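# Close the refrigerator door fully without slamming it

## Task

Get the refrigerator door completely closed. The task fails if anything drops a long way, if the door is slammed open or shut, or if the robot tips over or finishes leaning. The door must stay shut by itself: a door held closed only by the robot at the end does not count.

## Robot and tools

ROBOT. The robot is a Hello Robot Stretch 3 with one arm. It has a two-wheeled base (0.33 m long, 0.34 m wide), a lift that rides up a mast, and a single telescoping arm that points out of the robot's right side. The arm cannot reach forward, so to move the gripper forward or back you drive the base. The base turns about the midpoint of its drive wheels, 0.05 m behind its front edge. With the arm pulled in and the wrist folded, a spin sweeps a circle of radius 0.28 m. An unfolded, level wrist reaches beyond that circle. The base cannot move sideways.

FRAMES. The base frame sits on the floor between the drive wheels, with x forward, y left and z up. hand_pose is reported in this frame, at the point where the closed fingertips meet. The odometry frame is the base frame as it was when the scene began. Heading is positive to the left and runs from -3.142 to 3.142.

execute_actions takes "actions", a list run in order. An empty list just returns the current state and images. Each action may contain "robot", "steps" (1 to 450 control steps at 30 per second, default 1) and "until". An action with only "steps" simply waits. If any part of the call is invalid or out of range, nothing in it runs.

"robot" can take one of three forms: a single command; a list of up to 8 commands run in sequence, where {"pause_s": s} (at most 15 s) is allowed as an item; or {"stop": true}, which brakes everything and clears the queue. A command can hold:
- "base": exactly one key. {"translate_m": d} is a relative drive of d metres from wherever the base is when that command starts, with forward positive and |d| at most 1. {"rotate_rad": d} is a relative turn in place, with left (counter-clockwise) positive and |d| at most 3.2.
- "joints": absolute targets by name. Any joint you leave out keeps its current target. The ranges are: lift_m 0 to 1.1 (arm height on the mast); arm_m 0 to 0.52 (extension); wrist_yaw_rad -1.345 to 4.42 (0 points along the arm, positive swings toward the front, 3.0 folds over the base); wrist_pitch_rad -1.57 to 0.451 (negative tips the fingertips down); wrist_roll_rad -2.911 to 2.911; gripper_m -0.089 to 0.179 (larger is wider, and the real gap is a bit smaller than the value); head_pan_rad -3.953 to 1.73 (-1.57 looks along the arm); head_tilt_rad -1.53 to 0.419 (negative looks down).
- "contact_limits": {"arm_m": effort %, 1 to 100}. This sets the arm's stopping effort for that motion and lasts until arm_m is next commanded. A lower value gives a gentler push.
Motions run in the background and keep going between calls and while you think. A new command takes over immediately and throws away the remainder of any earlier queue.

"until" ends an action early. {"robot": {"status": "ended"}} fires once nothing reports moving and no queue is running. You can also test fields with comparisons, for example {"lift_m": [">", 0.3]} or {"base_status": ["!=", "moving"]}. {"any": {"status": "ended"}} fires when the first motion finishes.

zoom_image: give "camera" (head_camera, nav_camera or wrist_camera) and "region" [x0, y0, x1, y1] in pixels of that camera's most recent image, with the origin at the top left, no larger than 504 by 504. It returns a closer view.

finished_scene: give "scene" as the number of the current scene. Call it only after every motion has stopped and the door is shut on its own.

RESULTS. base_status shows progress as (moved of goal). joint_status gives one word per joint: moving, done, off_target (came to rest short of the goal and may still be pushing), contact_stop (hit something and went slack), time_out, stopped, not_commanded, or torque_fault (wrist servo switched off for about 10 s). measured_speeds are encoder rates. motor_effort is given in percent, with the peak in brackets; positive values push toward higher joint values. The line refusals/queue/queue_left describes the latest queue. Lines starting "refused:" or "dropped:" explain rejected goals or cut-short queues, and "replaced:" reports how an overridden motion ended. robot.on_its_own appears when the robot has changed a goal by itself, when a joint is slack or off, or when base_tilt has moved 3 degrees or more from its starting value. lidar_m lists 12 distances in 30-degree sectors, starting straight ahead and going counter-clockwise, in a plane 0.17 m above the floor. wrist_depth_mm and head_depth_mm are 7x7 grids of depth in mm. Each call also returns one image per camera.

SPEED. The base is fast only with the arm stowed (lift_m below 0.30, arm_m below 0.03, wrist_yaw_rad above 2.54). Otherwise it is capped at 0.10 m/s and 0.63 rad/s.

WRIST SAFETY. Fold or unfold the wrist only with lift_m between 0.32 and 0.95, wrist_pitch_rad -0.4 and roll near 0. Once it is folded, the lift can come down to 0.25. If yaw is below -0.4, keep pitch at -0.5 or lower.

AVOID. Do not push hard on anything fixed while the gripper is higher than about 0.45 m, because the robot can tip over. Never push again right after a contact_stop. Do not drive while the gripper is holding, hooking or pressing against something that will not move. Take care when backing up near furniture. If base_tilt shows a lean, back off in small steps, free the gripper, and lower lift_m to about 0.2 if needed. Close the door steadily and gently, never with a swing or a bang. Do not knock anything loose. Wait until all motion has ended before finishing.

Each tool is called after ">>>" as name(argument=value, ...) on one line, values as JSON.

## Session

>>> execute_actions(actions=[])

Scene clock: 0.00 s.
robot.base_odometry: x=+0.000 y=+0.000 heading=+0.000 (m, m, rad; robot's odometry frame)
robot.turned_by_wheels: +0.000 (rad since the last result)
robot.turned_by_imu: +0.000 (rad since the last result)
robot.base_tilt: forward=+0.3 right=-0.7 (deg)
robot.lidar_m: 0.93 0.98 1.15 1.12 1.19 1.29 2.83 3.05 3.75 1.12 1.12 0.94
robot.head_depth_mm: 844 851 855 865 871 880 883 / 853 858 865 870 875 886 898 / 859 864 869 877 886 891 898 / 864 866 876 883 892 899 904 / 865 877 881 890 901 905 914 / 874 878 891 893 901 911 915 / 877 889 895 906 912 923 922
robot.base_status: not_commanded
robot.joint_positions: lift_m=+0.377 arm_m=-0.003 wrist_yaw_rad=+3.069 wrist_pitch_rad=-0.396 wrist_roll_rad=-0.014 gripper_m=+0.037 head_pan_rad=+0.003 head_tilt_rad=-0.018
robot.joint_goals: lift_m=+0.377 arm_m=-0.003 wrist_yaw_rad=+3.069 wrist_pitch_rad=-0.396 wrist_roll_rad=-0.014 gripper_m=+0.037 head_pan_rad=+0.003 head_tilt_rad=-0.018
robot.joint_status: lift_m=not_commanded arm_m=not_commanded wrist_yaw_rad=not_commanded wrist_pitch_rad=not_commanded wrist_roll_rad=not_commanded gripper_m=not_commanded head_pan_rad=not_commanded head_tilt_rad=not_commanded
robot.measured_speeds: translate_m=+0.000 rotate_rad=+0.000 lift_m=+0.000 arm_m=+0.000 wrist_yaw_rad=+0.000 wrist_pitch_rad=+0.000 wrist_roll_rad=+0.000 head_pan_rad=+0.000 head_tilt_rad=+0.000
robot: refusals=0 queue=idle queue_left=0
robot.motor_effort: left_wheel=+0 right_wheel=-1 lift_m=+34 arm_m=+0 wrist_yaw_rad=+0 wrist_pitch_rad=+6 wrist_roll_rad=+1 gripper_m=+0 head_pan_rad=+0 head_tilt_rad=+1 (%)
robot.hand_pose: x=-0.0048 y=+0.0844 z=+0.3950 quat_wxyz=(+0.164, +0.693, +0.115, +0.693) (m; robot's base frame)
robot.wrist_depth_mm: - - - - - - - / - - - - - - - / - - - - - - - / - 982 - 937 875 875 864 / 792 786 789 731 732 720 689 / 672 646 652 634 - 592 585 / 569 562 - 549 528 513 508
pictures: head_camera (sideways: a quarter turn clockwise sets it upright), nav_camera (sideways: a quarter turn counterclockwise sets it upright), wrist_camera
Images, in order (width x height): head_camera 896x504, nav_camera 672x504, wrist_camera 644x364.

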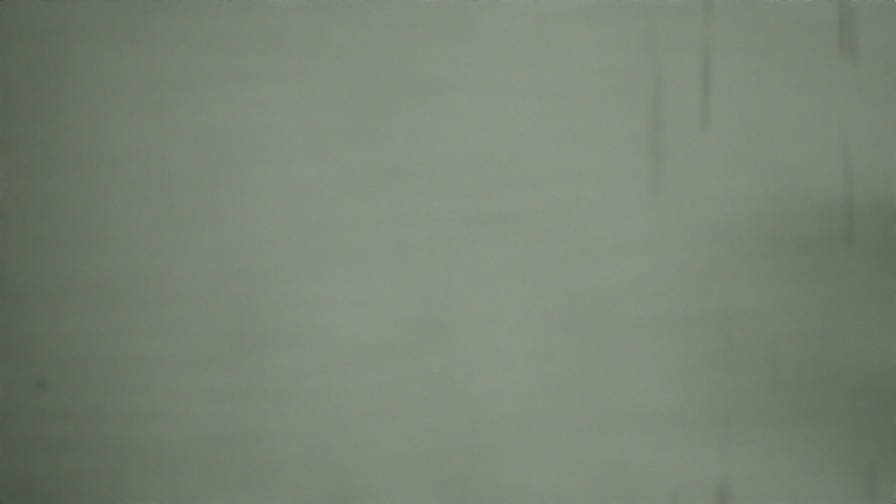

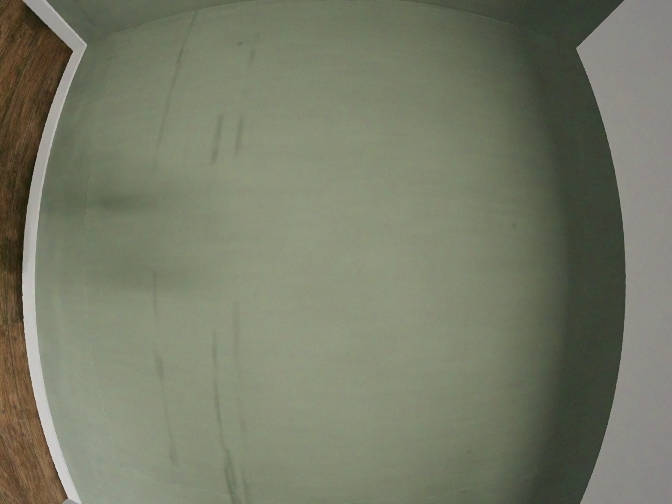

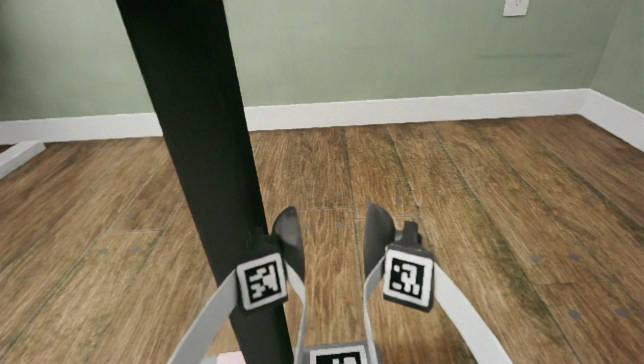

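>>> execute_actions(actions=[{"robot":{"joints":{"head_pan_rad":-2,"head_tilt_rad":-0.6,"lift_m":0.26}},"steps":200,"until":{"robot":{"status":"ended"}}}])

Scene clock: 9.70 s.
robot.base_odometry: x=+0.000 y=+0.000 heading=+0.000 (m, m, rad; robot's odometry frame)
robot.turned_by_wheels: +0.000 (rad since the last result)
robot.turned_by_imu: +0.000 (rad since the last result)
robot.base_tilt: forward=+0.5 right=-0.5 (deg)
robot.lidar_m: 0.93 0.98 1.15 1.12 1.20 1.29 2.83 3.04 3.72 1.12 1.12 0.94
robot.head_depth_mm: 3884 - 3166 2281 1773 1449 1230 / 3696 - 3160 2265 1783 1461 1241 / 3567 - 3215 2289 1768 1444 1245 / 3474 3879 3166 2291 1792 1467 1239 / 3308 3719 3250 2290 1810 1469 1247 / 3171 1571 1685 1860 1801 1474 1243 / 1329 1447 1590 1794 1811 1482 1250
robot.base_status: not_commanded
robot.joint_positions: lift_m=+0.260 arm_m=-0.003 wrist_yaw_rad=+3.069 wrist_pitch_rad=-0.397 wrist_roll_rad=-0.014 gripper_m=+0.037 head_pan_rad=-1.993 head_tilt_rad=-0.592
robot.joint_goals: lift_m=+0.260 arm_m=-0.003 wrist_yaw_rad=+3.069 wrist_pitch_rad=-0.397 wrist_roll_rad=-0.014 gripper_m=+0.037 head_pan_rad=-2.000 head_tilt_rad=-0.600
robot.joint_status: lift_m=done arm_m=not_commanded wrist_yaw_rad=not_commanded wrist_pitch_rad=not_commanded wrist_roll_rad=not_commanded gripper_m=not_commanded head_pan_rad=done head_tilt_rad=done
robot.measured_speeds: translate_m=+0.000 rotate_rad=+0.000 lift_m=+0.000 arm_m=+0.000 wrist_yaw_rad=+0.000 wrist_pitch_rad=+0.000 wrist_roll_rad=+0.000 head_pan_rad=+0.000 head_tilt_rad=+0.000
robot: refusals=0 queue=done queue_left=0
robot.motor_effort: left_wheel=+1(0) right_wheel=-1(0) lift_m=+31(34) arm_m=-1(0) wrist_yaw_rad=+0(0) wrist_pitch_rad=+7(7) wrist_roll_rad=+1(1) gripper_m=+0(0) head_pan_rad=-2(35) head_tilt_rad=-2(27) (%)
robot.hand_pose: x=-0.0048 y=+0.0843 z=+0.2776 quat_wxyz=(+0.164, +0.693, +0.115, +0.693) (m; robot's base frame)
robot.wrist_depth_mm: - - - - - - - / - - - - - - - / - - 942 935 904 857 847 / 780 758 - 726 681 663 660 / 622 601 598 574 581 538 534 / 510 514 - - - 459 452 / 450 - - - 408 398 391
pictures: head_camera (sideways: a quarter turn clockwise sets it upright), nav_camera (sideways: a quarter turn counterclockwise sets it upright), wrist_camera
Images, in order (width x height): head_camera 896x504, nav_camera 672x504, wrist_camera 644x364.

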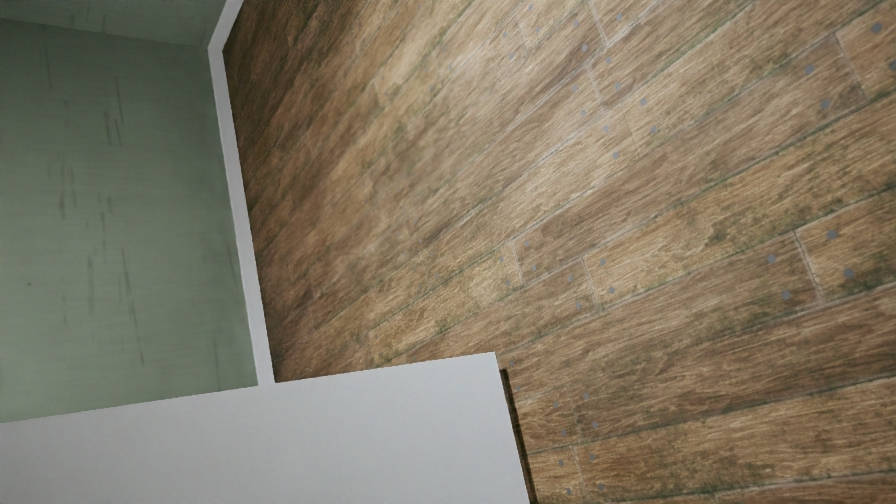

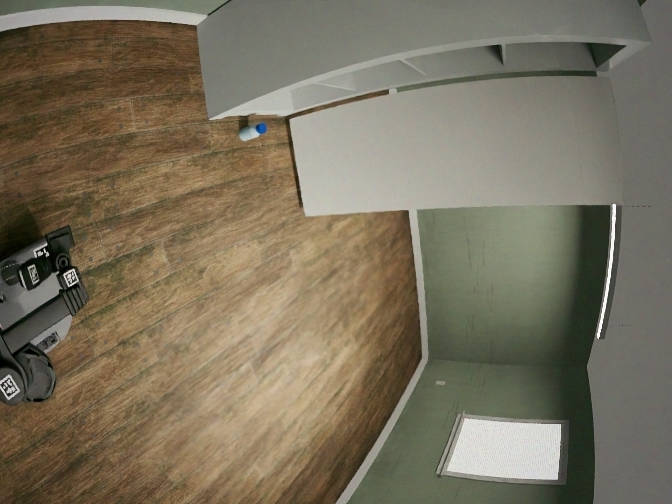

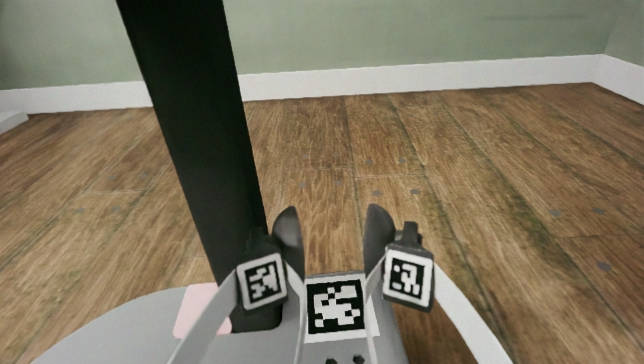

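>>> execute_actions(actions=[{"robot":[{"base":{"rotate_rad":-1.4}},{"base":{"translate_m":0.65}},{"base":{"rotate_rad":1.4},"joints":{"head_pan_rad":-1.57,"head_tilt_rad":-0.95}},{"joints":{"lift_m":0.34}},{"joints":{"wrist_yaw_rad":0,"gripper_m":0.15}},{"joints":{"lift_m":0.15}}],"steps":450,"until":{"robot":{"status":"ended"}}}])

Scene clock: 31.20 s.
robot.base_odometry: x=+0.111 y=-0.641 heading=+0.000 (m, m, rad; robot's odometry frame)
robot.turned_by_wheels: +0.000 (rad since the last result)
robot.turned_by_imu: +0.000 (rad since the last result)
robot.base_tilt: forward=+0.6 right=-0.8 (deg)
robot.lidar_m: 0.76 0.81 1.17 1.75 1.81 2.70 3.00 3.20 1.02 0.99 0.47 0.66
robot.head_depth_mm: 893 1051 1274 1537 1378 1233 1107 / 899 1061 1285 1512 1381 1240 1141 / 907 1066 1305 1545 1384 1232 - / 918 1079 1316 1549 1361 1260 1154 / 941 1096 1324 1461 1328 1235 1117 / 881 1047 1069 778 950 1225 1115 / 758 565 566 690 959 1239 1121
robot.base_status: done (rotate_rad +1.3999 of +1.4000)
robot.joint_positions: lift_m=+0.150 arm_m=-0.003 wrist_yaw_rad=+0.002 wrist_pitch_rad=-0.397 wrist_roll_rad=-0.014 gripper_m=+0.150 head_pan_rad=-1.577 head_tilt_rad=-0.939
robot.joint_goals: lift_m=+0.150 arm_m=-0.003 wrist_yaw_rad=+0.000 wrist_pitch_rad=-0.397 wrist_roll_rad=-0.014 gripper_m=+0.150 head_pan_rad=-1.570 head_tilt_rad=-0.950
robot.joint_status: lift_m=done arm_m=not_commanded wrist_yaw_rad=done wrist_pitch_rad=not_commanded wrist_roll_rad=not_commanded gripper_m=done head_pan_rad=done head_tilt_rad=done
robot.measured_speeds: translate_m=+0.000 rotate_rad=+0.000 lift_m=+0.000 arm_m=+0.000 wrist_yaw_rad=+0.000 wrist_pitch_rad=+0.000 wrist_roll_rad=+0.000 head_pan_rad=+0.000 head_tilt_rad=+0.000
robot: refusals=0 queue=done queue_left=0
robot.motor_effort: left_wheel=-1(10) right_wheel=+2(10) lift_m=+31(38) arm_m=-1(1) wrist_yaw_rad=-2(2) wrist_pitch_rad=+7(7) wrist_roll_rad=+1(1) gripper_m=+1(95) head_pan_rad=+3(21) head_tilt_rad=-4(22) (%)
robot.hand_pose: x=-0.0210 y=-0.3692 z=+0.1675 quat_wxyz=(+0.699, +0.141, -0.688, -0.138) (m; robot's base frame)
robot.wrist_depth_mm: 220 664 672 686 651 639 - / 222 604 634 721 715 701 797 / 222 375 451 660 649 623 601 / 233 303 477 487 500 491 469 / 254 285 425 418 403 409 388 / 293 - 353 347 342 332 328 / 316 300 306 296 294 289 283
pictures: head_camera (sideways: a quarter turn clockwise sets it upright), nav_camera (sideways: a quarter turn counterclockwise sets it upright), wrist_camera
Images, in order (width x height): head_camera 896x504, nav_camera 672x504, wrist_camera 644x364.

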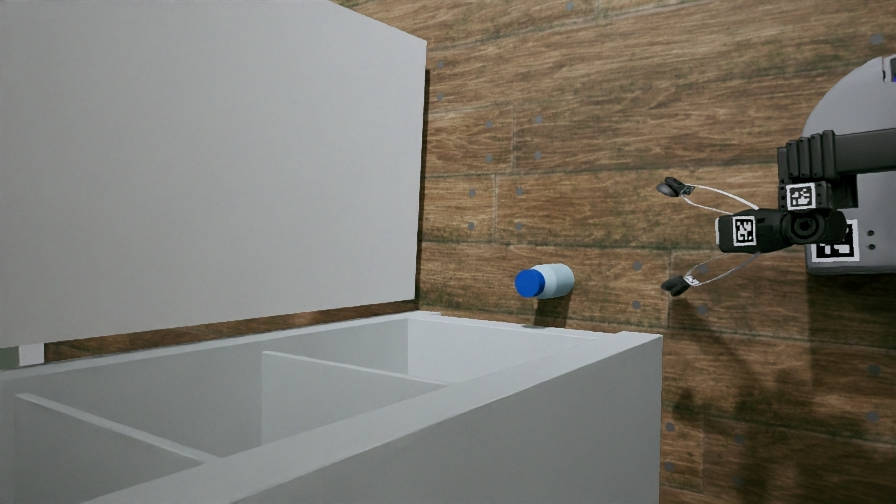

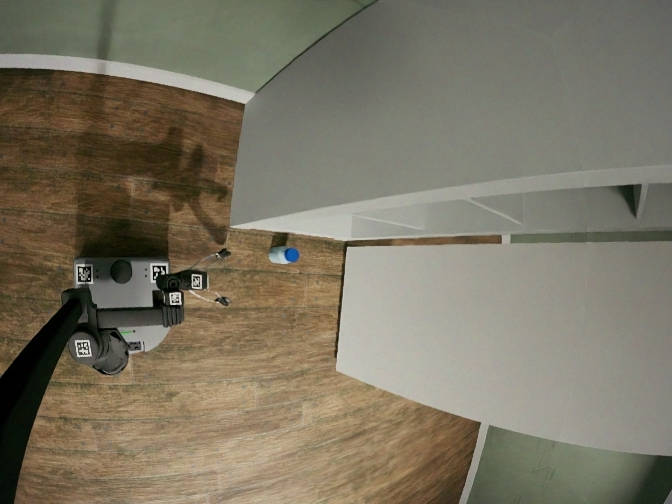

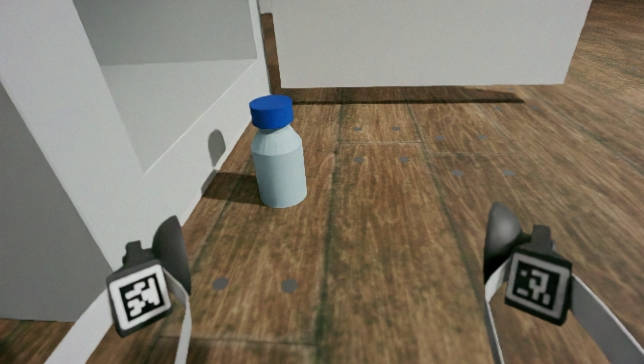

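>>> execute_actions(actions=[{"robot":[{"base":{"translate_m":0.065},"joints":{"arm_m":0.13,"gripper_m":0.13}},{"joints":{"lift_m":0.05,"arm_m":0.17}}],"steps":450,"until":{"robot":{"status":"ended"}}}])

Scene clock: 39.63 s.
robot.base_odometry: x=+0.176 y=-0.641 heading=+0.000 (m, m, rad; robot's odometry frame)
robot.turned_by_wheels: +0.000 (rad since the last result)
robot.turned_by_imu: +0.000 (rad since the last result)
robot.base_tilt: forward=+0.5 right=-0.7 (deg)
robot.lidar_m: 0.69 0.74 1.07 1.75 1.85 2.70 3.07 3.27 1.01 0.45 0.46 0.67
robot.head_depth_mm: 899 1056 1285 1507 1376 1240 1114 / 908 1066 1299 1522 1380 1233 1149 / 914 1079 1313 1550 1390 1256 - / 921 1091 1353 1554 1373 1222 1151 / 909 1063 1153 1373 1079 1232 1123 / 730 503 559 693 960 1247 1128 / 385 444 542 695 973 1248 1118
robot.base_status: done (translate_m +0.0650 of +0.0650)
robot.joint_positions: lift_m=+0.050 arm_m=+0.170 wrist_yaw_rad=+0.001 wrist_pitch_rad=-0.397 wrist_roll_rad=-0.014 gripper_m=+0.130 head_pan_rad=-1.577 head_tilt_rad=-0.939
robot.joint_goals: lift_m=+0.050 arm_m=+0.170 wrist_yaw_rad=+0.000 wrist_pitch_rad=-0.397 wrist_roll_rad=-0.014 gripper_m=+0.130 head_pan_rad=-1.570 head_tilt_rad=-0.950
robot.joint_status: lift_m=done arm_m=done wrist_yaw_rad=done wrist_pitch_rad=not_commanded wrist_roll_rad=not_commanded gripper_m=done head_pan_rad=done head_tilt_rad=done
robot.measured_speeds: translate_m=+0.000 rotate_rad=+0.000 lift_m=+0.000 arm_m=+0.000 wrist_yaw_rad=+0.000 wrist_pitch_rad=+0.000 wrist_roll_rad=+0.000 head_pan_rad=+0.000 head_tilt_rad=+0.000
robot: refusals=0 queue=done queue_left=0
robot.motor_effort: left_wheel=-1(3) right_wheel=+2(8) lift_m=+31(32) arm_m=+4(4) wrist_yaw_rad=-2(2) wrist_pitch_rad=+7(7) wrist_roll_rad=+1(1) gripper_m=+0(85) head_pan_rad=+2(3) head_tilt_rad=-6(5) (%)
robot.hand_pose: x=-0.0212 y=-0.5416 z=+0.0675 quat_wxyz=(+0.698, +0.141, -0.688, -0.138) (m; robot's base frame)
robot.wrist_depth_mm: 504 453 420 514 512 496 482 / 234 228 325 207 599 574 556 / 152 189 326 219 418 405 393 / 143 187 327 240 323 313 304 / 143 176 275 256 263 265 250 / 142 166 229 225 221 - 212 / 142 195 196 193 190 186 184
pictures: head_camera (sideways: a quarter turn clockwise sets it upright), nav_camera (sideways: a quarter turn counterclockwise sets it upright), wrist_camera
Images, in order (width x height): head_camera 896x504, nav_camera 672x504, wrist_camera 644x364.

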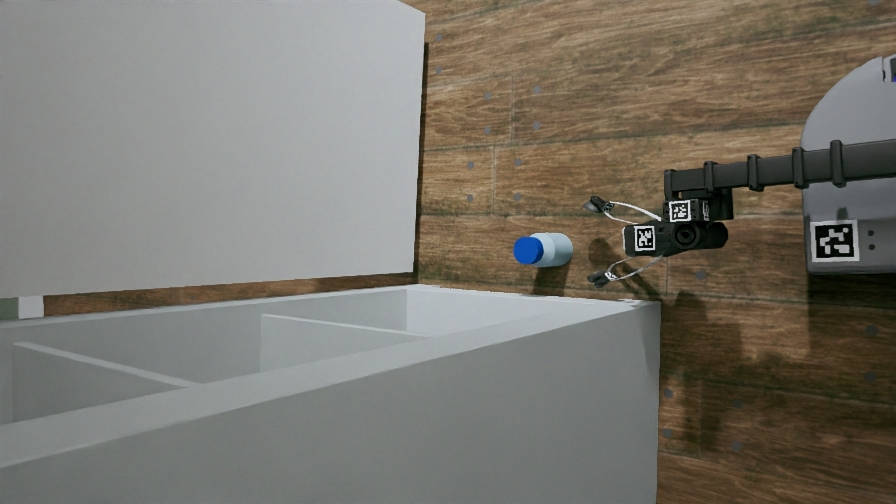

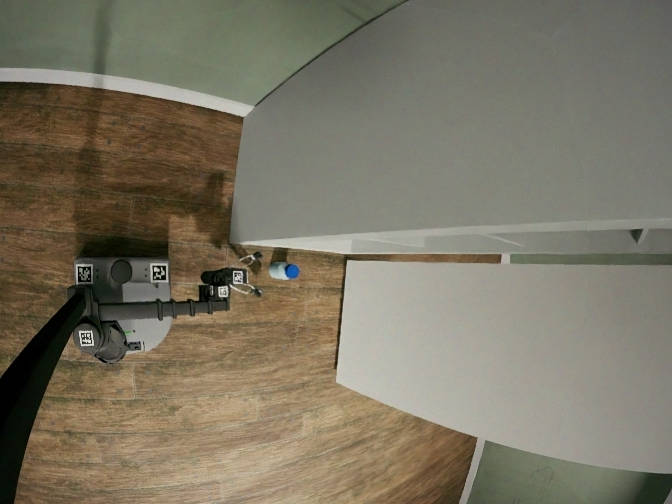

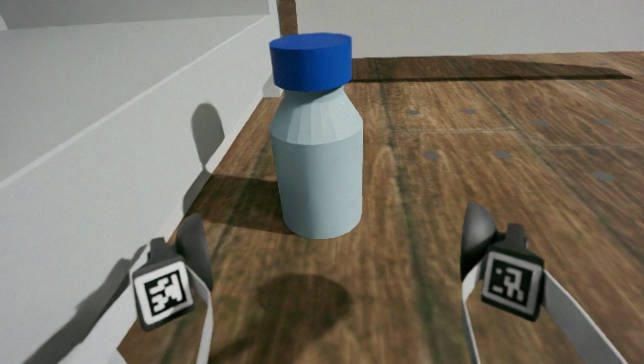

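>>> execute_actions(actions=[{"robot":[{"base":{"translate_m":0.01},"joints":{"arm_m":0.28}},{"joints":{"gripper_m":0.0}},{"joints":{"lift_m":0.08,"arm_m":0.12}},{"base":{"rotate_rad":-2.5}}],"steps":450,"until":{"robot":{"status":"ended"}}}])

Scene clock: 56.07 s.
robot.base_odometry: x=+0.186 y=-0.641 heading=-2.500 (m, m, rad; robot's odometry frame)
robot.turned_by_wheels: -2.500 (rad since the last result)
robot.turned_by_imu: -2.477 (rad since the last result)
robot.base_tilt: forward=+0.6 right=-0.6 (deg)
robot.lidar_m: 3.50 1.00 0.45 0.48 0.69 0.69 0.77 1.26 1.75 1.86 2.91 3.08
robot.head_depth_mm: 1692 1934 1832 1578 1380 1235 1109 / 1834 2079 1843 1601 1389 1232 1154 / 1965 2123 1818 1574 1394 1280 - / 2145 2173 1838 1582 1388 1221 1151 / 2142 2081 1842 1600 1388 1244 1119 / 2566 2196 1848 1592 1397 1243 1115 / 2660 2234 1857 1577 1408 1245 1120
robot.base_status: done (rotate_rad -2.4999 of -2.5000)
robot.joint_positions: lift_m=+0.080 arm_m=+0.120 wrist_yaw_rad=+0.001 wrist_pitch_rad=-0.436 wrist_roll_rad=-0.014 gripper_m=+0.008 head_pan_rad=-1.577 head_tilt_rad=-0.939
robot.joint_goals: lift_m=+0.080 arm_m=+0.120 wrist_yaw_rad=+0.000 wrist_pitch_rad=-0.436 wrist_roll_rad=-0.014 gripper_m=+0.007 head_pan_rad=-1.570 head_tilt_rad=-0.950
robot.joint_status: lift_m=done arm_m=done wrist_yaw_rad=done wrist_pitch_rad=not_commanded wrist_roll_rad=not_commanded gripper_m=done head_pan_rad=done head_tilt_rad=done
robot.measured_speeds: translate_m=+0.000 rotate_rad=+0.000 lift_m=+0.000 arm_m=+0.000 wrist_yaw_rad=+0.000 wrist_pitch_rad=+0.000 wrist_roll_rad=+0.000 head_pan_rad=+0.000 head_tilt_rad=+0.000
robot: refusals=0 queue=done queue_left=0
robot.on_its_own: gripper_m is held at +0.007, not at your +0.000, by its stall guard, which is not easing now
robot.motor_effort: left_wheel=+2(5) right_wheel=-3(10) lift_m=+40(43) arm_m=-5(8) wrist_yaw_rad=+0(2) wrist_pitch_rad=+24(25) wrist_roll_rad=+1(1) gripper_m=-23(98) head_pan_rad=+3(3) head_tilt_rad=-5(4) (%)
robot.hand_pose: x=-0.0213 y=-0.4875 z=+0.0885 quat_wxyz=(+0.696, +0.154, -0.685, -0.152) (m; robot's base frame)
robot.wrist_depth_mm: - - - - 965 886 854 / 743 698 656 135 585 578 553 / 509 482 451 101 412 424 411 / 388 376 360 111 334 336 332 / 310 305 297 122 129 279 274 / 261 258 235 126 138 237 233 / 225 223 217 145 205 209 204
pictures: head_camera (sideways: a quarter turn clockwise sets it upright), nav_camera (sideways: a quarter turn counterclockwise sets it upright), wrist_camera
Images, in order (width x height): head_camera 896x504, nav_camera 672x504, wrist_camera 644x364.

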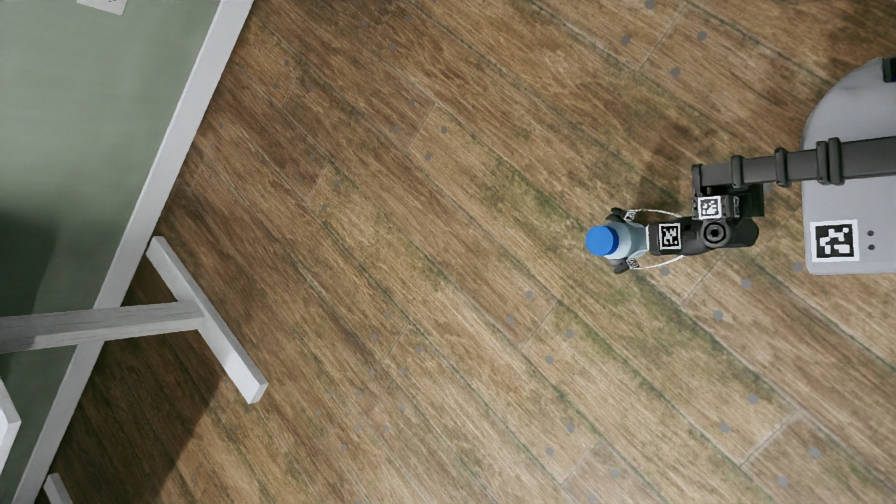

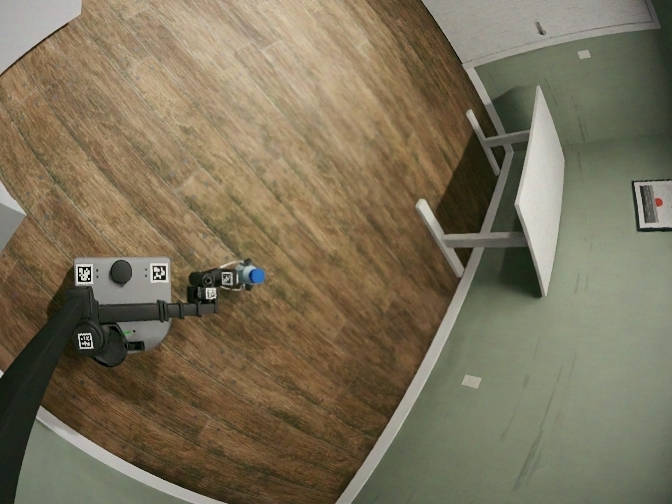

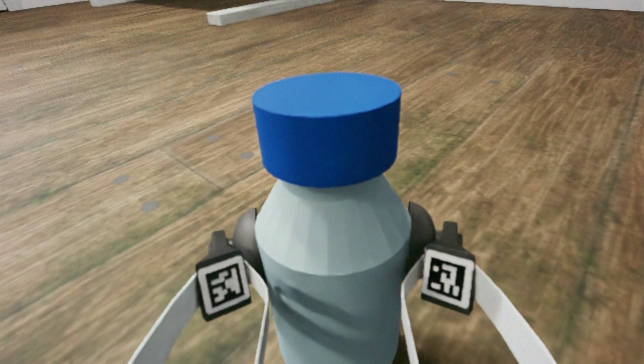

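>>> execute_actions(actions=[{"robot":[{"joints":{"lift_m":0.058}},{"joints":{"gripper_m":0.13}},{"joints":{"lift_m":0.35}},{"joints":{"wrist_yaw_rad":3.0,"arm_m":0,"gripper_m":0.03,"wrist_pitch_rad":-0.4}},{"joints":{"lift_m":0.27,"head_pan_rad":0},"base":{"translate_m":1}},{"base":{"rotate_rad":0.55}},{"base":{"translate_m":0.9}},{"base":{"rotate_rad":2.3}}],"steps":450,"until":{"robot":{"status":"ended"}}},{"steps":450,"until":{"robot":{"status":"ended"}}}])

Scene clock: 88.10 s.
robot.base_odometry: x=-0.949 y=-2.075 heading=+0.350 (m, m, rad; robot's odometry frame)
robot.turned_by_wheels: +2.850 (rad since the last result)
robot.turned_by_imu: +2.815 (rad since the last result)
robot.base_tilt: forward=+0.6 right=-0.7 (deg)
robot.lidar_m: 0.76 0.68 2.83 3.23 2.26 2.10 2.13 1.62 1.51 1.53 1.81 1.69
robot.head_depth_mm: 1512 1733 1839 1563 1384 1232 1113 / 1567 1828 1838 1580 1379 1226 1125 / 1585 1883 1827 1584 1384 1241 1112 / 1227 1424 1716 1585 1386 1245 1114 / 923 1051 1217 1427 1386 1248 1117 / 775 861 964 1117 1352 1245 1117 / 660 704 822 1518 1390 1244 1117
robot.base_status: done (rotate_rad +2.2999 of +2.3000)
robot.joint_positions: lift_m=+0.270 arm_m=+0.000 wrist_yaw_rad=+2.999 wrist_pitch_rad=-0.415 wrist_roll_rad=-0.014 gripper_m=+0.030 head_pan_rad=-0.007 head_tilt_rad=-0.940
robot.joint_goals: lift_m=+0.270 arm_m=+0.000 wrist_yaw_rad=+3.000 wrist_pitch_rad=-0.400 wrist_roll_rad=-0.014 gripper_m=+0.030 head_pan_rad=+0.000 head_tilt_rad=-0.950
robot.joint_status: lift_m=done arm_m=done wrist_yaw_rad=done wrist_pitch_rad=done wrist_roll_rad=not_commanded gripper_m=done head_pan_rad=done head_tilt_rad=done
robot.measured_speeds: translate_m=+0.000 rotate_rad=+0.000 lift_m=+0.000 arm_m=+0.000 wrist_yaw_rad=+0.000 wrist_pitch_rad=+0.000 wrist_roll_rad=+0.000 head_pan_rad=+0.000 head_tilt_rad=+0.000
robot: refusals=0 queue=done queue_left=0
robot.motor_effort: left_wheel=-2(9) right_wheel=+2(9) lift_m=+31(41) arm_m=-4(6) wrist_yaw_rad=+2(3) wrist_pitch_rad=+7(24) wrist_roll_rad=+1(1) gripper_m=-1(94) head_pan_rad=+3(35) head_tilt_rad=-4(4) (%)
robot.hand_pose: x=+0.0108 y=+0.0772 z=+0.2835 quat_wxyz=(+0.194, +0.695, +0.097, +0.685) (m; robot's base frame)
robot.wrist_depth_mm: - - - - - - - / - - - - - - - / - - 949 929 880 830 821 / 769 757 747 712 681 665 657 / 619 610 - 581 579 551 535 / 516 512 - - 469 466 454 / 447 - - - 405 404 397
pictures: head_camera (sideways: a quarter turn clockwise sets it upright), nav_camera (sideways: a quarter turn counterclockwise sets it upright), wrist_camera
Images, in order (width x height): head_camera 896x504, nav_camera 672x504, wrist_camera 644x364.

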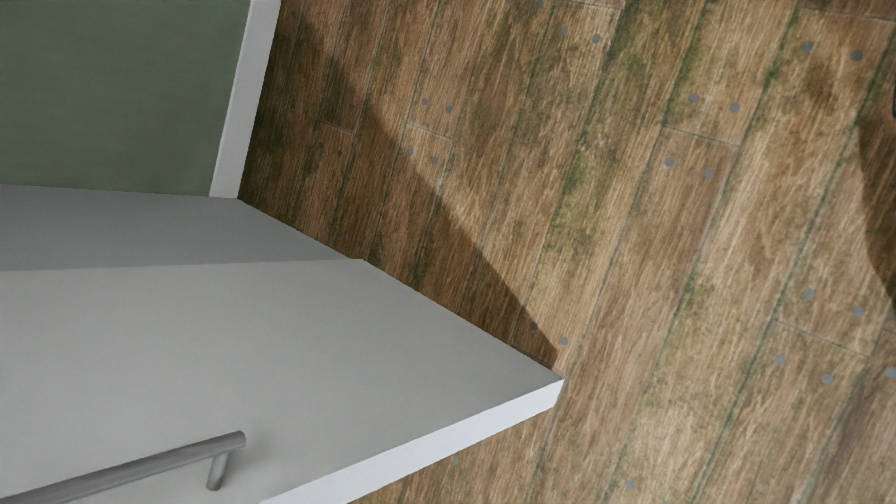

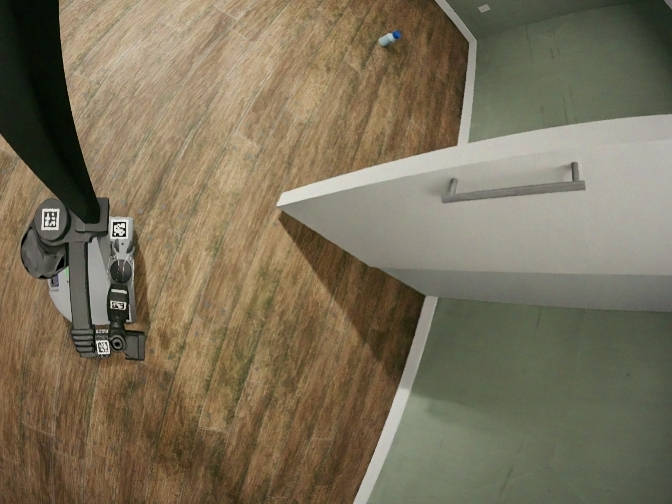

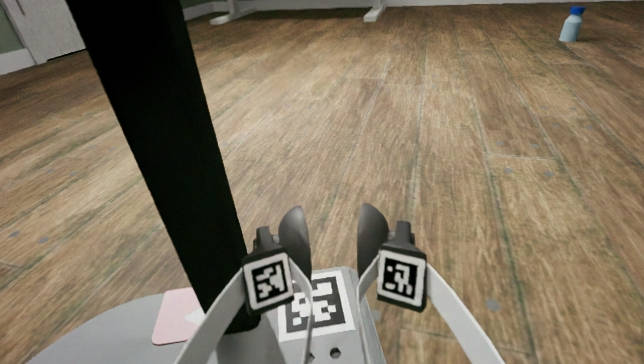

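>>> execute_actions(actions=[{"robot":[{"base":{"translate_m":0.5}},{"base":{"rotate_rad":0.85},"joints":{"lift_m":0.31,"head_pan_rad":-0.8}},{"base":{"translate_m":0.65}}],"steps":450,"until":{"robot":{"status":"ended"}}}])

Scene clock: 106.70 s.
robot.base_odometry: x=-0.243 y=-1.298 heading=+1.200 (m, m, rad; robot's odometry frame)
robot.turned_by_wheels: +0.850 (rad since the last result)
robot.turned_by_imu: +0.840 (rad since the last result)
robot.base_tilt: forward=+0.3 right=-0.7 (deg)
robot.lidar_m: 1.90 2.24 2.24 2.76 2.75 2.79 2.34 2.27 0.46 0.36 0.35 0.38
robot.head_depth_mm: 294 333 397 495 656 971 1133 / 298 344 415 521 701 1065 1142 / 304 356 433 550 757 1179 - / 313 370 453 585 822 1201 1111 / 324 385 471 587 1311 1238 1122 / 326 353 1631 1583 1383 1238 1120 / 1245 1514 1769 1587 1388 1241 1120
robot.base_status: done (translate_m +0.6500 of +0.6500)
robot.joint_positions: lift_m=+0.310 arm_m=+0.000 wrist_yaw_rad=+2.998 wrist_pitch_rad=-0.415 wrist_roll_rad=-0.014 gripper_m=+0.030 head_pan_rad=-0.794 head_tilt_rad=-0.951
robot.joint_goals: lift_m=+0.310 arm_m=+0.000 wrist_yaw_rad=+3.000 wrist_pitch_rad=-0.400 wrist_roll_rad=-0.014 gripper_m=+0.030 head_pan_rad=-0.800 head_tilt_rad=-0.950
robot.joint_status: lift_m=done arm_m=done wrist_yaw_rad=done wrist_pitch_rad=done wrist_roll_rad=not_commanded gripper_m=done head_pan_rad=done head_tilt_rad=done
robot.measured_speeds: translate_m=+0.000 rotate_rad=+0.000 lift_m=+0.000 arm_m=+0.000 wrist_yaw_rad=+0.000 wrist_pitch_rad=+0.000 wrist_roll_rad=+0.000 head_pan_rad=+0.000 head_tilt_rad=+0.000
robot: refusals=0 queue=done queue_left=0
robot.motor_effort: left_wheel=-1(9) right_wheel=+1(20) lift_m=+36(38) arm_m=-4(5) wrist_yaw_rad=+2(3) wrist_pitch_rad=+7(7) wrist_roll_rad=+1(1) gripper_m=-1(0) head_pan_rad=-2(29) head_tilt_rad=+1(5) (%)
robot.hand_pose: x=+0.0108 y=+0.0772 z=+0.3233 quat_wxyz=(+0.194, +0.695, +0.097, +0.685) (m; robot's base frame)
robot.wrist_depth_mm: - - - - - - - / - - - - - - - / - - - - 984 940 906 / 848 821 796 766 749 743 710 / 667 659 - 639 632 609 591 / 566 561 - 542 521 510 496 / 486 494 - - 447 442 441
pictures: head_camera (sideways: a quarter turn clockwise sets it upright), nav_camera (sideways: a quarter turn counterclockwise sets it upright), wrist_camera
Images, in order (width x height): head_camera 896x504, nav_camera 672x504, wrist_camera 644x364.

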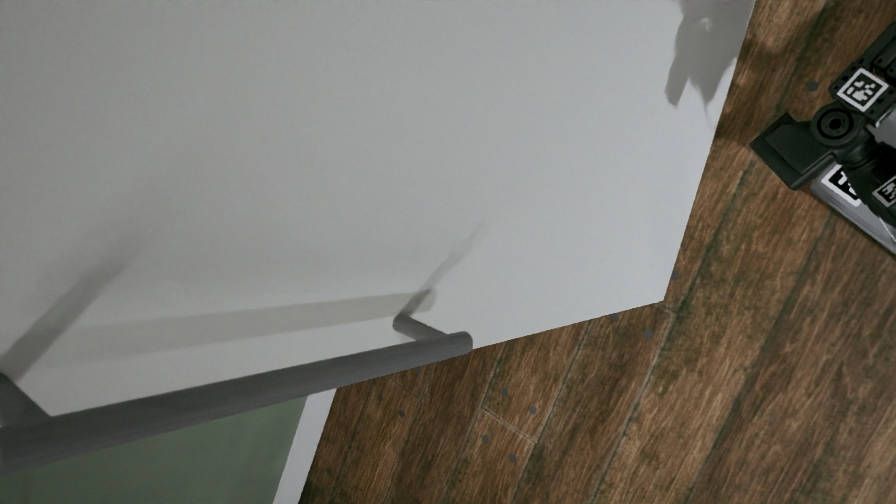

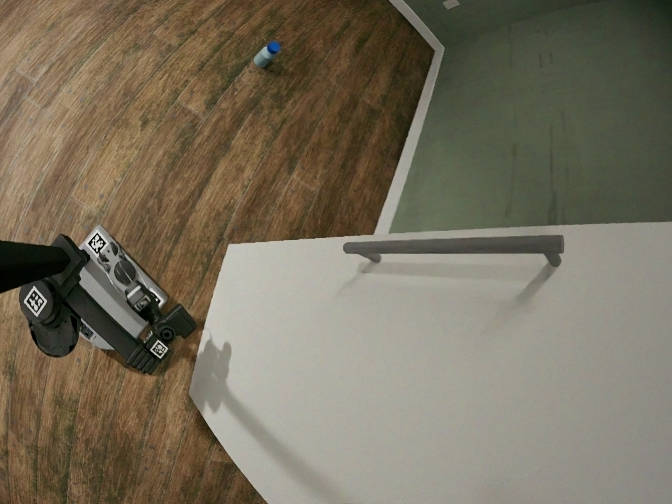

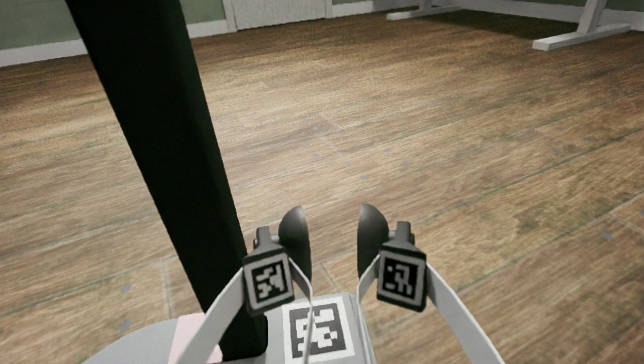

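>>> execute_actions(actions=[{"robot":[{"base":{"rotate_rad":0.5}},{"joints":{"arm_m":0.12}},{"joints":{"arm_m":0.15}},{"joints":{"arm_m":0.18}},{"joints":{"arm_m":0.21}},{"joints":{"arm_m":0.24}},{"joints":{"arm_m":0.28}}],"steps":450,"until":{"robot":{"status":"ended"}}}])

Scene clock: 118.57 s.
robot.base_odometry: x=-0.243 y=-1.298 heading=+1.700 (m, m, rad; robot's odometry frame)
robot.turned_by_wheels: +0.500 (rad since the last result)
robot.turned_by_imu: +0.494 (rad since the last result)
robot.base_tilt: forward=+0.6 right=-0.9 (deg)
robot.lidar_m: 2.46 2.23 2.76 2.75 2.84 2.34 2.33 0.49 0.40 0.40 0.44 1.82
robot.head_depth_mm: 1135 478 521 632 757 971 1112 / 1259 1428 1640 809 927 1185 1112 / 1410 1625 1759 1560 1385 1233 1150 / 1612 1932 1840 1561 1385 1228 1115 / 1869 2104 1813 1581 1384 1235 1124 / 2230 2173 1811 1568 1387 1238 1117 / 2348 2174 1823 1573 1387 1240 1111
robot.base_status: done (rotate_rad +0.5001 of +0.5000)
robot.joint_positions: lift_m=+0.310 arm_m=+0.201 wrist_yaw_rad=+3.019 wrist_pitch_rad=-0.416 wrist_roll_rad=-0.014 gripper_m=+0.030 head_pan_rad=-0.794 head_tilt_rad=-0.950
robot.joint_goals: lift_m=+0.310 arm_m=+0.202 wrist_yaw_rad=+3.000 wrist_pitch_rad=-0.400 wrist_roll_rad=-0.014 gripper_m=+0.030 head_pan_rad=-0.800 head_tilt_rad=-0.950
robot.joint_status: lift_m=done arm_m=contact_stop wrist_yaw_rad=done wrist_pitch_rad=done wrist_roll_rad=not_commanded gripper_m=done head_pan_rad=done head_tilt_rad=done
robot.measured_speeds: translate_m=+0.000 rotate_rad=+0.005 lift_m=+0.000 arm_m=-0.026 wrist_yaw_rad=+0.000 wrist_pitch_rad=+0.000 wrist_roll_rad=+0.000 head_pan_rad=+0.000 head_tilt_rad=+0.000
robot: refusals=0 queue=dropped queue_left=0
robot.on_its_own: arm_m is slack since a contact_stop, until your next command for it (your +0.210 is given up)
robot.motor_effort: left_wheel=+0(5) right_wheel=-5(6) lift_m=+36(36) arm_m=+14(36) wrist_yaw_rad=-22(24) wrist_pitch_rad=+7(8) wrist_roll_rad=+1(1) gripper_m=+0(0) head_pan_rad=-2(2) head_tilt_rad=+0(1) (%)
robot.hand_pose: x=+0.0062 y=-0.1228 z=+0.3231 quat_wxyz=(+0.188, +0.694, +0.105, +0.687) (m; robot's base frame)
robot.wrist_depth_mm: - - - - - - - / - - - - - - - / - - - - 956 924 920 / 858 832 815 818 751 745 717 / 686 699 - - 634 605 586 / 565 - - - 515 506 504 / 482 - - - 447 445 436
pictures: head_camera (sideways: a quarter turn clockwise sets it upright), nav_camera (sideways: a quarter turn counterclockwise sets it upright), wrist_camera
dropped: robot: command 4 of its queue: arm_m: contact_stop
Images, in order (width x height): head_camera 896x504, nav_camera 672x504, wrist_camera 644x364.

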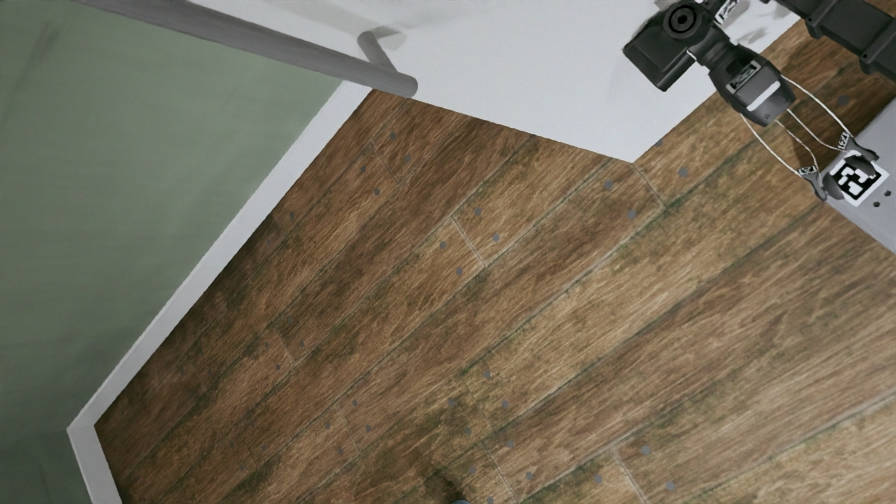

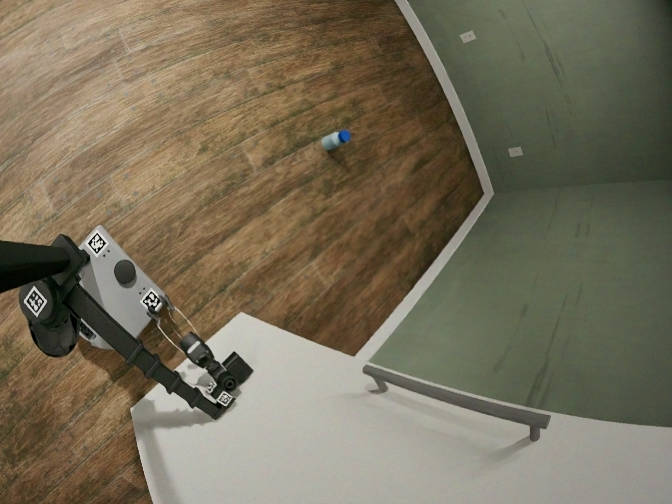

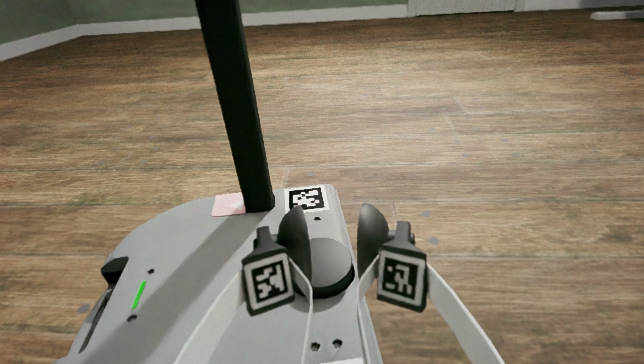

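>>> execute_actions(actions=[{"robot":{"joints":{"arm_m":0.15}},"steps":30}])

>>> finished_scene(scene=1)

Scene clock: 126.03 s.
robot.base_odometry: x=-0.243 y=-1.298 heading=+1.700 (m, m, rad; robot's odometry frame)
robot.turned_by_wheels: +0.000 (rad since the last result)
robot.turned_by_imu: +0.000 (rad since the last result)
robot.base_tilt: forward=+0.4 right=-0.7 (deg)
robot.lidar_m: 2.46 2.24 2.76 2.75 2.84 2.34 2.33 0.49 0.40 0.40 0.44 1.82
robot.head_depth_mm: 1131 476 522 632 757 879 1109 / 1259 1434 1649 809 924 1195 1093 / 1409 1627 1760 1566 1371 1239 1142 / 1604 1907 1806 1573 1373 1236 1114 / 1856 2094 1821 1558 1374 1244 1114 / 2267 2168 1833 1582 1396 1241 1115 / 2373 2190 1822 1578 1377 1250 1120
robot.base_status: done (rotate_rad +0.5000 of +0.5000)
robot.joint_positions: lift_m=+0.310 arm_m=+0.153 wrist_yaw_rad=+3.002 wrist_pitch_rad=-0.416 wrist_roll_rad=-0.014 gripper_m=+0.030 head_pan_rad=-0.794 head_tilt_rad=-0.950
robot.joint_goals: lift_m=+0.310 arm_m=+0.150 wrist_yaw_rad=+3.000 wrist_pitch_rad=-0.400 wrist_roll_rad=-0.014 gripper_m=+0.030 head_pan_rad=-0.800 head_tilt_rad=-0.950
robot.joint_status: lift_m=done arm_m=moving wrist_yaw_rad=done wrist_pitch_rad=done wrist_roll_rad=not_commanded gripper_m=done head_pan_rad=done head_tilt_rad=done
robot.measured_speeds: translate_m=+0.000 rotate_rad=+0.000 lift_m=+0.000 arm_m=-0.028 wrist_yaw_rad=+0.000 wrist_pitch_rad=+0.000 wrist_roll_rad=+0.000 head_pan_rad=+0.000 head_tilt_rad=+0.000
robot: refusals=0 queue=running queue_left=0
robot.motor_effort: left_wheel=+0(2) right_wheel=+0(11) lift_m=+35(34) arm_m=-2(8) wrist_yaw_rad=-3(19) wrist_pitch_rad=+7(7) wrist_roll_rad=+1(1) gripper_m=+0(0) head_pan_rad=-2(2) head_tilt_rad=-1(0) (%)
robot.hand_pose: x=+0.0100 y=-0.0752 z=+0.3231 quat_wxyz=(+0.193, +0.695, +0.099, +0.685) (m; robot's base frame)
robot.wrist_depth_mm: - - - - - - - / - - - - - - - / - - - - 992 944 908 / 844 841 790 788 746 730 712 / 675 697 - - 634 597 580 / 563 - - - 519 511 495 / 485 - - - 453 444 436
pictures: head_camera (sideways: a quarter turn clockwise sets it upright), nav_camera (sideways: a quarter turn counterclockwise sets it upright), wrist_camera
Images, in order (width x height): head_camera 896x504, nav_camera 672x504, wrist_camera 644x364.

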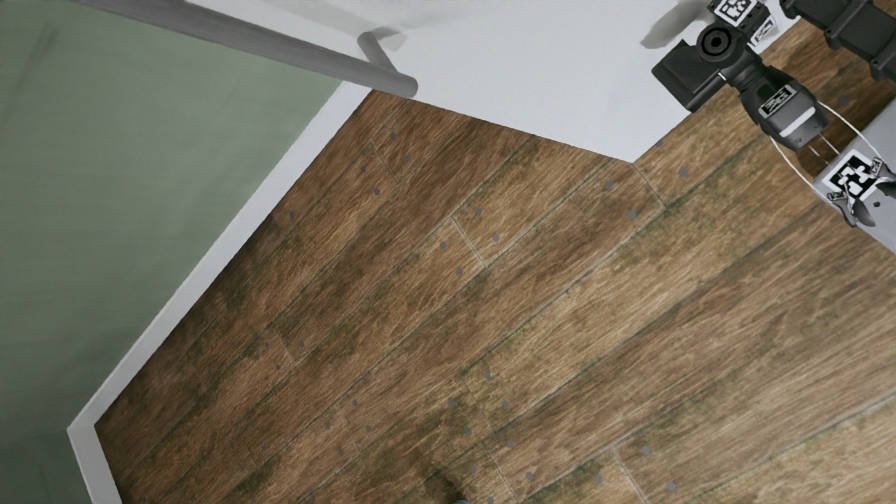

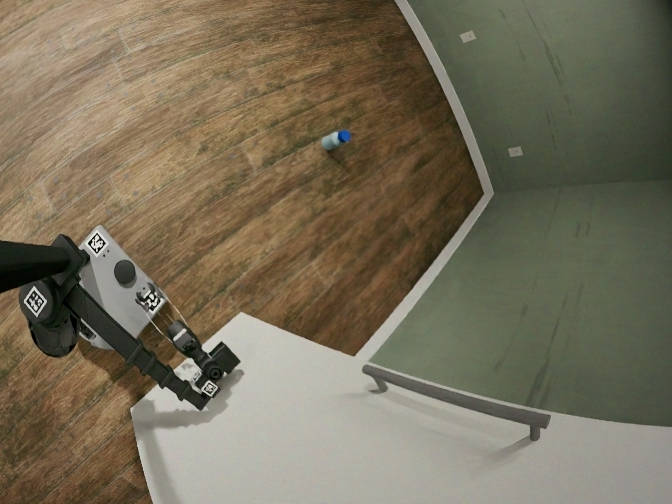

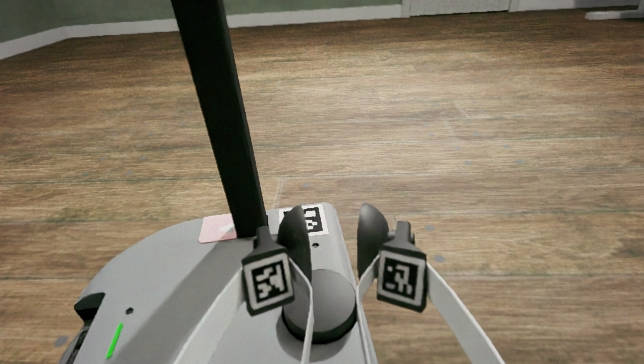

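The scene is finished: the task was done.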